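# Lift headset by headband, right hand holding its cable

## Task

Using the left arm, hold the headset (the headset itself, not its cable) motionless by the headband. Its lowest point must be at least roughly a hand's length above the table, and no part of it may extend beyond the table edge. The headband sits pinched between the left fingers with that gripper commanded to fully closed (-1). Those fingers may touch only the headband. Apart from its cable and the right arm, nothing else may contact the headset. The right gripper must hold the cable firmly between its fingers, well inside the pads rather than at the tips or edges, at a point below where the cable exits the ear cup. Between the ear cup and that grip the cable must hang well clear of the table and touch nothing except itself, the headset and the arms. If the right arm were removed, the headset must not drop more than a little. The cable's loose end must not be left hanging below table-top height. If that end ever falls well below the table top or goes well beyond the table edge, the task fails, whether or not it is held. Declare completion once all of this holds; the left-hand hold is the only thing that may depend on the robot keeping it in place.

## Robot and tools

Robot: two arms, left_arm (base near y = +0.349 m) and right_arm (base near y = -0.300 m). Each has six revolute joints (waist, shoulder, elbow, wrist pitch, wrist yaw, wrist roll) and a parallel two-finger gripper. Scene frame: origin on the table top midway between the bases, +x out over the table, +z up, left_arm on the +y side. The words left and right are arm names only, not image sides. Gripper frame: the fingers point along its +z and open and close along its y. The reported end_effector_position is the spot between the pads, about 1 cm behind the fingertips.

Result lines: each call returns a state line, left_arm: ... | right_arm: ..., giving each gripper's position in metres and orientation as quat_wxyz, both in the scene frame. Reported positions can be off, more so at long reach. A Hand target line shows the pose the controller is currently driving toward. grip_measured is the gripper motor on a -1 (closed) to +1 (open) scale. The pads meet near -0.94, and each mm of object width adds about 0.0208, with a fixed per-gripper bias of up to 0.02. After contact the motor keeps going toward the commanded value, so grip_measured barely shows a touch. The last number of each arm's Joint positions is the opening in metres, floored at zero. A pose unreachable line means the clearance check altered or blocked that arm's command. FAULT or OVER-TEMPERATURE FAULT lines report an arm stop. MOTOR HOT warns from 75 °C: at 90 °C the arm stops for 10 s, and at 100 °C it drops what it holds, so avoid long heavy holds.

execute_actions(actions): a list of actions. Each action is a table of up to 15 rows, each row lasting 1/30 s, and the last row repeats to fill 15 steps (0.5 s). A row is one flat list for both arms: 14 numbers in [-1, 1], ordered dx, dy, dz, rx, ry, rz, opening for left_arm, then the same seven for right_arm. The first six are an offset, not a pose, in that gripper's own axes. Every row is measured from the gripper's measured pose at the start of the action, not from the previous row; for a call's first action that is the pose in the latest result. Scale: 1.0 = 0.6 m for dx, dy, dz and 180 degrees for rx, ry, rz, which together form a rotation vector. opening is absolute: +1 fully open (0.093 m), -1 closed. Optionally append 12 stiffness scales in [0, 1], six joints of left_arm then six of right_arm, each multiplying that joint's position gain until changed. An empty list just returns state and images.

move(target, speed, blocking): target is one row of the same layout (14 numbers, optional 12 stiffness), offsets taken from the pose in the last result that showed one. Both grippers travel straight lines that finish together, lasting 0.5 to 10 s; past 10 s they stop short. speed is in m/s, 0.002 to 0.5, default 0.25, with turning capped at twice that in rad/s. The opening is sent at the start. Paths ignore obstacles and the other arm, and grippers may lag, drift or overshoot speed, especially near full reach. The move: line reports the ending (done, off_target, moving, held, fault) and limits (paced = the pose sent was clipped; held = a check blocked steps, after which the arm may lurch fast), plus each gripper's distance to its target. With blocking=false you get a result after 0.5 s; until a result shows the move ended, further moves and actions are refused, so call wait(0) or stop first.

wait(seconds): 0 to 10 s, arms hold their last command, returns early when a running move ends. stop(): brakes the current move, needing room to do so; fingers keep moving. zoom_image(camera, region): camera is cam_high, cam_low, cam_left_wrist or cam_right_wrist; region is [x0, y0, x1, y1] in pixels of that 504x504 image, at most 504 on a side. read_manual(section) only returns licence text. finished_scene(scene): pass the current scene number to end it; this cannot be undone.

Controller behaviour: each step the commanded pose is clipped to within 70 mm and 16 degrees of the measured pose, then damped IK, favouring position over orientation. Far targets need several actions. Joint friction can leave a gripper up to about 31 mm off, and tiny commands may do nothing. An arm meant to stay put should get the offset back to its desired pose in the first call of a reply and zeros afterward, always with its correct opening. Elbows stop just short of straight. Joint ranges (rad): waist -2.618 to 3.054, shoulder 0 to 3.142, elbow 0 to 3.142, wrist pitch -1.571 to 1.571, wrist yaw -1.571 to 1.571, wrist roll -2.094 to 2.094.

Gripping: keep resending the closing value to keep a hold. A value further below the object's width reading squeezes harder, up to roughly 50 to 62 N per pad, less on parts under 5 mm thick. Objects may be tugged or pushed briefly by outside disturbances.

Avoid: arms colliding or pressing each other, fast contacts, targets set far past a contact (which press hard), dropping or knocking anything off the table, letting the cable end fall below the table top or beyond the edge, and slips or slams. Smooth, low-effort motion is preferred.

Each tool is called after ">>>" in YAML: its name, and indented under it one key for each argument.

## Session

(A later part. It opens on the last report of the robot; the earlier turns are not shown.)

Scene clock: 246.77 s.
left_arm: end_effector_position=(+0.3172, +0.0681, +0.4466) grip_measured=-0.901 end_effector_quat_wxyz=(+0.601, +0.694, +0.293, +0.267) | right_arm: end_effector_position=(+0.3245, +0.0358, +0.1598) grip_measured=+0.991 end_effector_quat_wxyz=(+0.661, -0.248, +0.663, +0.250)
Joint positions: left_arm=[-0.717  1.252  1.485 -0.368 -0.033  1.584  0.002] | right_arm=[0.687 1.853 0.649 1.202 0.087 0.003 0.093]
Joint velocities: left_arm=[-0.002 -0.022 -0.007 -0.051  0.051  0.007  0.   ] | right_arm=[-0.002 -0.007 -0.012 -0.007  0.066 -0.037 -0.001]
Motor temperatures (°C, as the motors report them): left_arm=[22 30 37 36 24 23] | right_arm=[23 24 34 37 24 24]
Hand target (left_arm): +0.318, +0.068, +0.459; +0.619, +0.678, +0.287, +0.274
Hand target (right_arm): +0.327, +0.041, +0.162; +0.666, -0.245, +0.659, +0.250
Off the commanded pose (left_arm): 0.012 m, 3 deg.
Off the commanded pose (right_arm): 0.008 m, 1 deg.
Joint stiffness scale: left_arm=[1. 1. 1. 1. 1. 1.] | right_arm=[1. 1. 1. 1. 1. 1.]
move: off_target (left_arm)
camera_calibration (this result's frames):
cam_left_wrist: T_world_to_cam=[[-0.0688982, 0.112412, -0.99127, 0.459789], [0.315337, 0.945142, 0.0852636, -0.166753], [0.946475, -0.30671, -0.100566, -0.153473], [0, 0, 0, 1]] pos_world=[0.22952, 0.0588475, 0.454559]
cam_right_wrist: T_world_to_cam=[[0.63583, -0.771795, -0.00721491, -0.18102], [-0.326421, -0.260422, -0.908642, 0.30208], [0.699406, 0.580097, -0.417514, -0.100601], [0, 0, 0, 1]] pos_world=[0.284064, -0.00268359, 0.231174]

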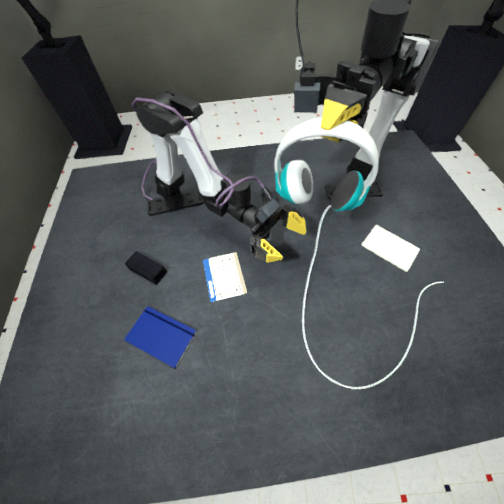

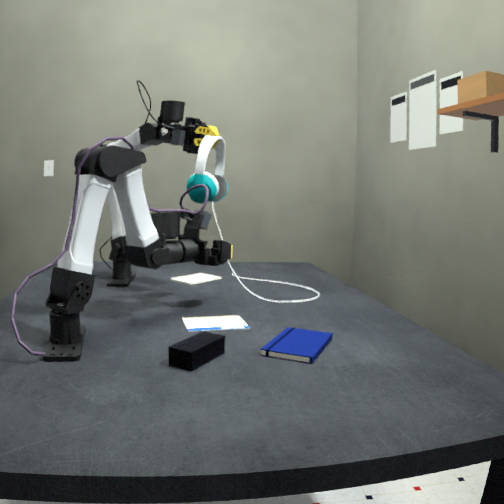

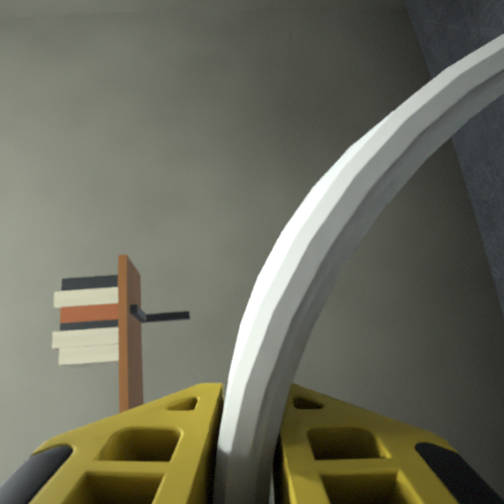

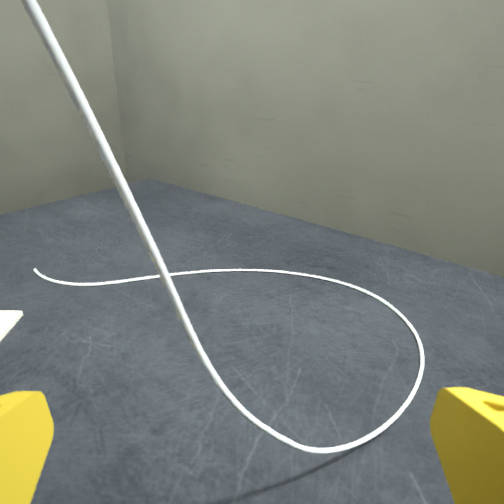

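>>> move:
  target: [0,0.07,0,-0.04,0,0,-1,0,0.02,0.115,0,0,0,1]
  speed: 0.08

>>> zoom_image:
  camera: "cam_high"
  region: [250, 170, 380, 300]

Scene clock: 281.40 s.
left_arm: end_effector_position=(+0.3200, +0.0653, +0.4566) grip_measured=-0.901 end_effector_quat_wxyz=(+0.611, +0.686, +0.290, +0.270) | right_arm: end_effector_position=(+0.3668, +0.0830, +0.1707) grip_measured=+0.991 end_effector_quat_wxyz=(+0.671, -0.244, +0.652, +0.256)
Joint positions: left_arm=[-0.717  1.269  1.513 -0.352 -0.033  1.584  0.002] | right_arm=[0.691 2.016 0.93  1.118 0.089 0.003 0.093]
Joint velocities: left_arm=[ 0.017 -0.017 -0.002 -0.022 -0.022 -0.022  0.   ] | right_arm=[-0.012 -0.012  0.012 -0.007  0.022 -0.022  0.001]
Motor temperatures (°C, as the motors report them): left_arm=[22 29 36 39 24 23] | right_arm=[23 29 34 39 24 24]
Hand target (left_arm): +0.319, +0.066, +0.487; +0.643, +0.655, +0.276, +0.285
Hand target (right_arm): +0.369, +0.089, +0.160; +0.661, -0.248, +0.662, +0.250
Off the commanded pose (left_arm): 0.032 m, 6 deg.
Off the commanded pose (right_arm): 0.013 m, 2 deg.
Joint stiffness scale: left_arm=[1. 1. 1. 1. 1. 1.] | right_arm=[1. 1. 1. 1. 1. 1.]
move: off_target (left_arm, right_arm)
camera_calibration (this result's frames):
cam_left_wrist: T_world_to_cam=[[-0.0504481, 0.0939042, -0.994302, 0.466874], [0.313862, 0.946621, 0.0734766, -0.160043], [0.948127, -0.308367, -0.0772282, -0.167119], [0, 0, 0, 1]] pos_world=[0.232234, 0.0561249, 0.463067]
cam_right_wrist: T_world_to_cam=[[0.638096, -0.769877, -0.0110978, -0.171719], [-0.305033, -0.239533, -0.921726, 0.330805], [0.706957, 0.591535, -0.387683, -0.161899], [0, 0, 0, 1]] pos_world=[0.324935, 0.0428051, 0.24024]

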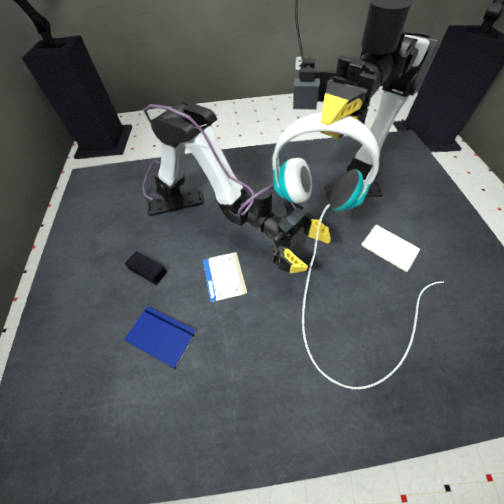

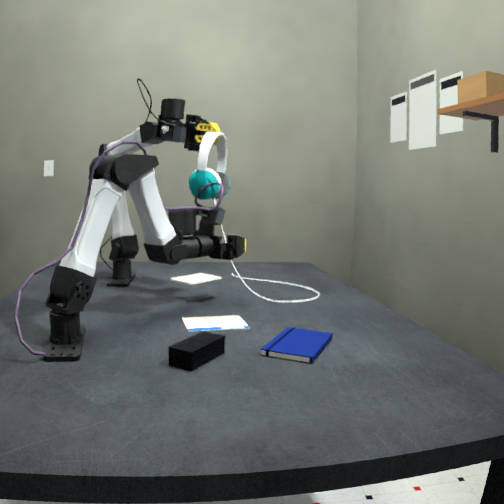

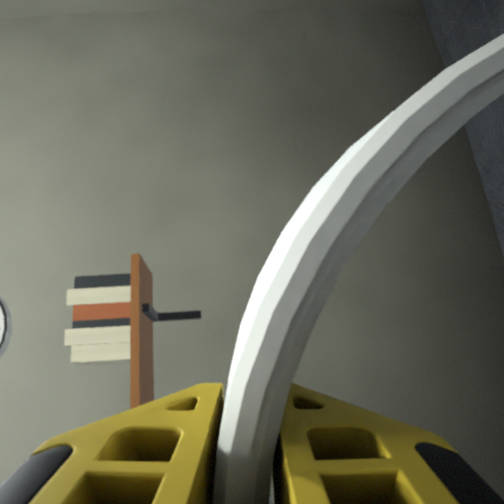

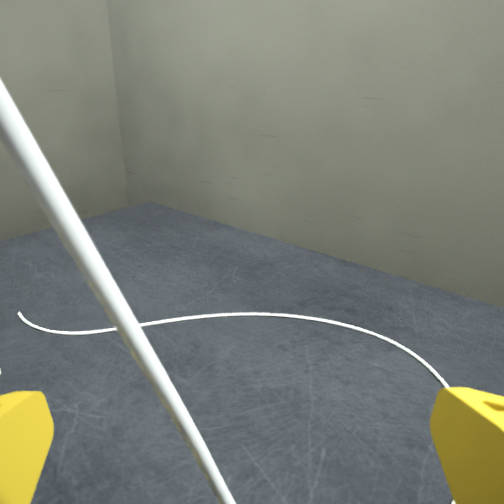

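Region (250, 170, 380, 300) of cam_high's 504x504 image, scaled by 3.877, with more detail than that image has.

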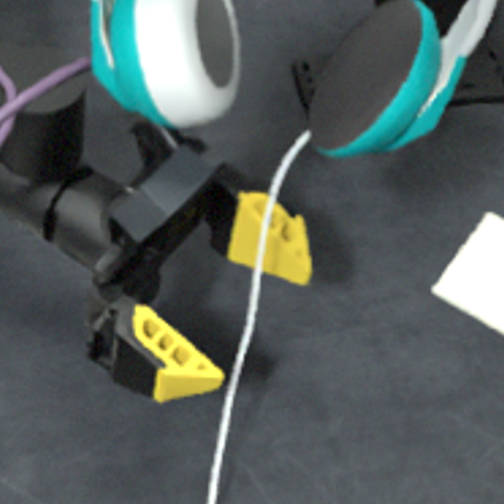

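>>> move:
  target: [0,0.05,0,-0.033,0,0,-1,0.01,0.012,0.028,0,0,-0.06,-0.5]
  speed: 0.08

>>> zoom_image:
  camera: "cam_high"
  region: [250, 170, 380, 300]

>>> zoom_image:
  camera: "cam_low"
  region: [160, 170, 280, 290]

Scene clock: 301.27 s.
left_arm: end_effector_position=(+0.3205, +0.0648, +0.4598) grip_measured=-0.901 end_effector_quat_wxyz=(+0.615, +0.681, +0.288, +0.272) | right_arm: end_effector_position=(+0.3730, +0.0935, +0.1718) grip_measured=-0.499 end_effector_quat_wxyz=(+0.695, -0.299, +0.623, +0.198)
Joint positions: left_arm=[-0.717  1.27   1.513 -0.337 -0.033  1.584  0.002] | right_arm=[ 0.697  2.054  0.983  1.116  0.092 -0.174  0.021]
Joint velocities: left_arm=[-0.032 -0.002 -0.007 -0.037 -0.037 -0.022 -0.   ] | right_arm=[-0.002  0.002 -0.022  0.007  0.022 -0.022 -0.   ]
Motor temperatures (°C, as the motors report them): left_arm=[22 28 38 42 24 23] | right_arm=[23 32 35 38 24 24]
Hand target (left_arm): +0.321, +0.065, +0.486; +0.645, +0.653, +0.276, +0.285
Hand target (right_arm): +0.375, +0.099, +0.165; +0.692, -0.304, +0.626, +0.192
Off the commanded pose (left_arm): 0.027 m, 5 deg.
Off the commanded pose (right_arm): 0.009 m, 1 deg.
Joint stiffness scale: left_arm=[1. 1. 1. 1. 1. 1.] | right_arm=[1. 1. 1. 1. 1. 1.]
move: off_target (left_arm)
camera_calibration (this result's frames):
cam_left_wrist: T_world_to_cam=[[-0.0408013, 0.0842271, -0.995611, 0.468256], [0.31318, 0.947306, 0.0673061, -0.156989], [0.948817, -0.309059, -0.0650295, -0.173207], [0, 0, 0, 1]] pos_world=[0.232613, 0.0557454, 0.465504]
cam_right_wrist: T_world_to_cam=[[0.625643, -0.762838, 0.163246, -0.19357], [-0.190177, -0.352091, -0.916441, 0.302953], [0.756573, 0.54232, -0.365357, -0.189744], [0, 0, 0, 1]] pos_world=[0.322276, 0.0619065, 0.239914]

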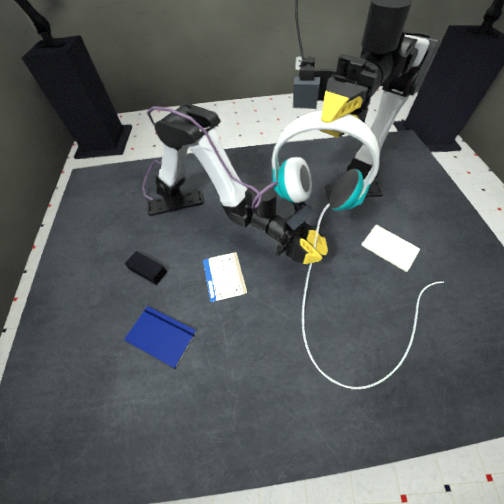

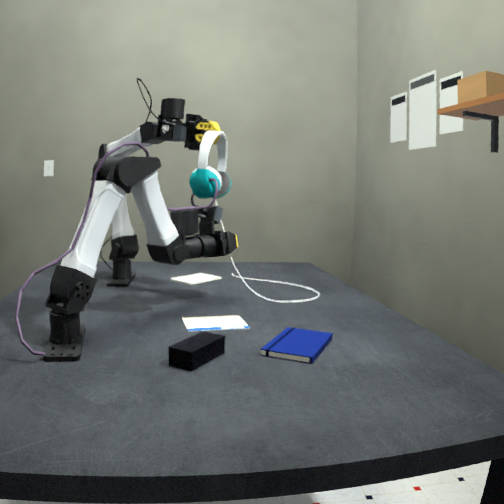

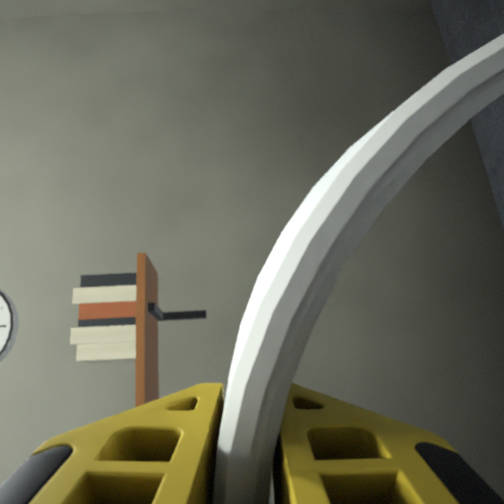

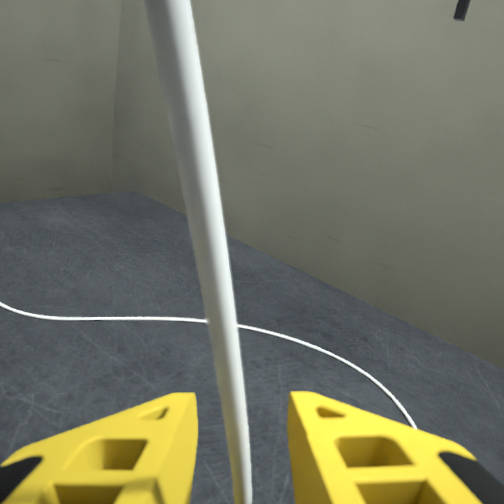

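Region (250, 170, 380, 300) of cam_high's 504x504 image, scaled by 3.877, with more detail than that image has.

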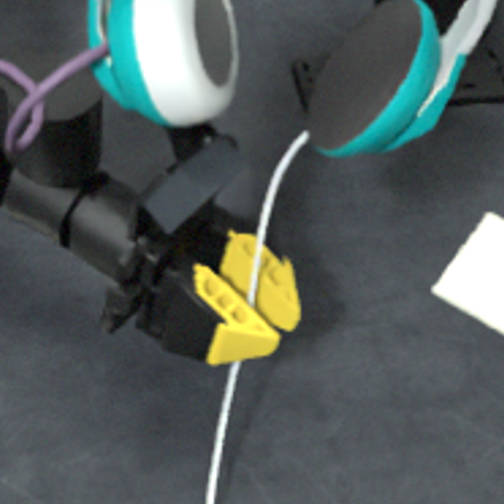

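Region (160, 170, 280, 290) of cam_low's 504x504 image, scaled by 4.200, with more detail than that image has.

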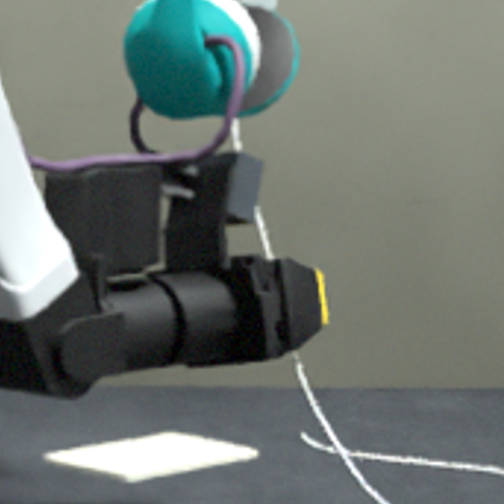

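>>> move:
  target: [0,0.045,0,-0.03,0,0,-1,0,0,0,0,0,0,-1]
  speed: 0.08

>>> zoom_image:
  camera: "cam_high"
  region: [250, 90, 400, 300]

>>> zoom_image:
  camera: "cam_low"
  region: [150, 110, 300, 290]

Scene clock: 307.60 s.
left_arm: end_effector_position=(+0.3205, +0.0648, +0.4606) grip_measured=-0.901 end_effector_quat_wxyz=(+0.616, +0.680, +0.288, +0.273) | right_arm: end_effector_position=(+0.3730, +0.0934, +0.1718) grip_measured=-0.997 end_effector_quat_wxyz=(+0.695, -0.300, +0.623, +0.197)
Joint positions: left_arm=[-0.717  1.27   1.513 -0.334 -0.033  1.584  0.002] | right_arm=[ 0.697  2.054  0.983  1.116  0.092 -0.177  0.   ]
Joint velocities: left_arm=[ 0.002  0.007 -0.002 -0.037  0.037 -0.007  0.001] | right_arm=[-0.007 -0.017  0.007  0.007 -0.095 -0.007  0.   ]
Motor temperatures (°C, as the motors report them): left_arm=[22 28 38 43 24 23] | right_arm=[23 33 35 38 24 24]
Hand target (left_arm): +0.321, +0.065, +0.486; +0.646, +0.652, +0.276, +0.286
Hand target (right_arm): +0.373, +0.093, +0.172; +0.695, -0.299, +0.623, +0.198
Off the commanded pose (left_arm): 0.026 m, 5 deg.
Off the commanded pose (right_arm): 0.000 m, 0 deg.
Joint stiffness scale: left_arm=[1. 1. 1. 1. 1. 1.] | right_arm=[1. 1. 1. 1. 1. 1.]
move: off_target (left_arm)
camera_calibration (this result's frames):
cam_left_wrist: T_world_to_cam=[[-0.0383877, 0.0818059, -0.995909, 0.468608], [0.313019, 0.947468, 0.0657614, -0.156257], [0.948971, -0.309213, -0.0619779, -0.174666], [0, 0, 0, 1]] pos_world=[0.232654, 0.0557043, 0.466141]
cam_right_wrist: T_world_to_cam=[[0.624918, -0.762787, 0.166234, -0.193881], [-0.18852, -0.354074, -0.91602, 0.302439], [0.757587, 0.541099, -0.365068, -0.190064], [0, 0, 0, 1]] pos_world=[0.322165, 0.0620394, 0.239883]

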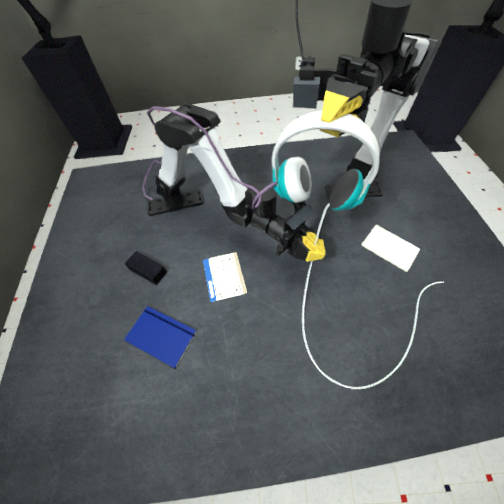

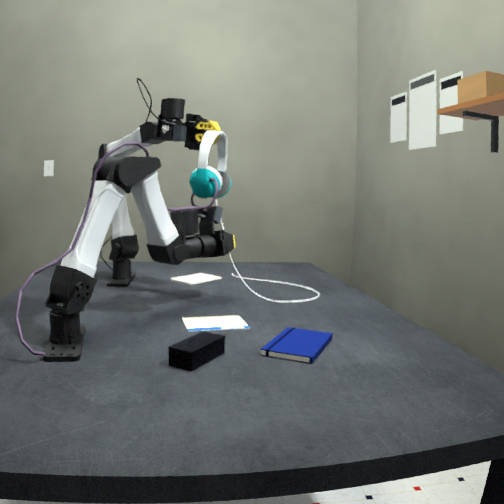

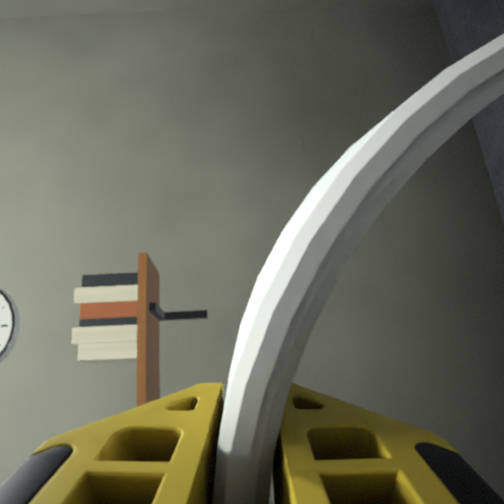

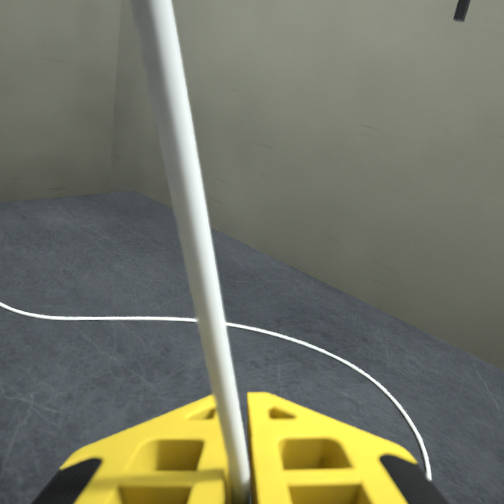

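Region (250, 90, 400, 300) of cam_high's 504x504 image, scaled by 2.400, with more detail than that image has; it fills the left 360 columns of this view, and the rest is white.

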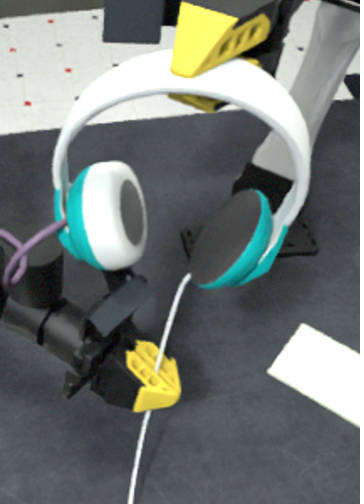

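Region (150, 110, 300, 290) of cam_low's 504x504 image, scaled by 2.800, with more detail than that image has.

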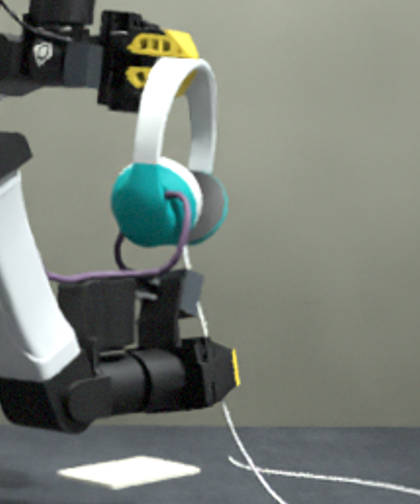

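>>> zoom_image:
  camera: "cam_right_wrist"
  region: [170, 370, 330, 504]

>>> zoom_image:
  camera: "cam_high"
  region: [285, 215, 345, 275]

Region (170, 370, 330, 504) of cam_right_wrist's 504x504 image, scaled by 3.150, with more detail than that image has; it fills the top 422 rows of this view, and the rest is white.

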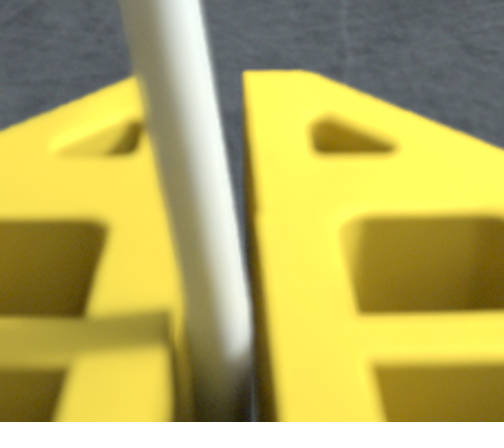

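Region (285, 215, 345, 275) of cam_high's 504x504 image, scaled by 8.400, with more detail than that image has.

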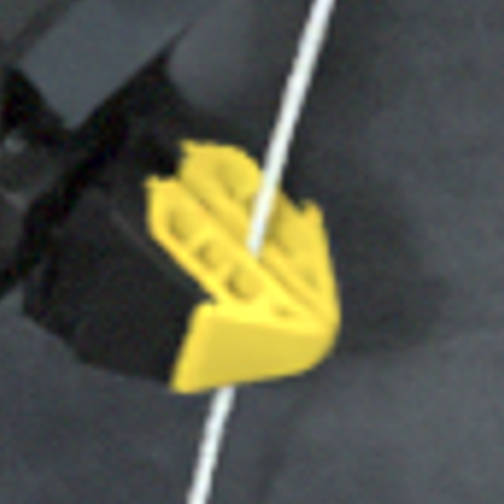

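Cable is pinched mid-finger with the gap held open by it.

>>> finished_scene:
  scene: 1

The scene is finished: the task was done.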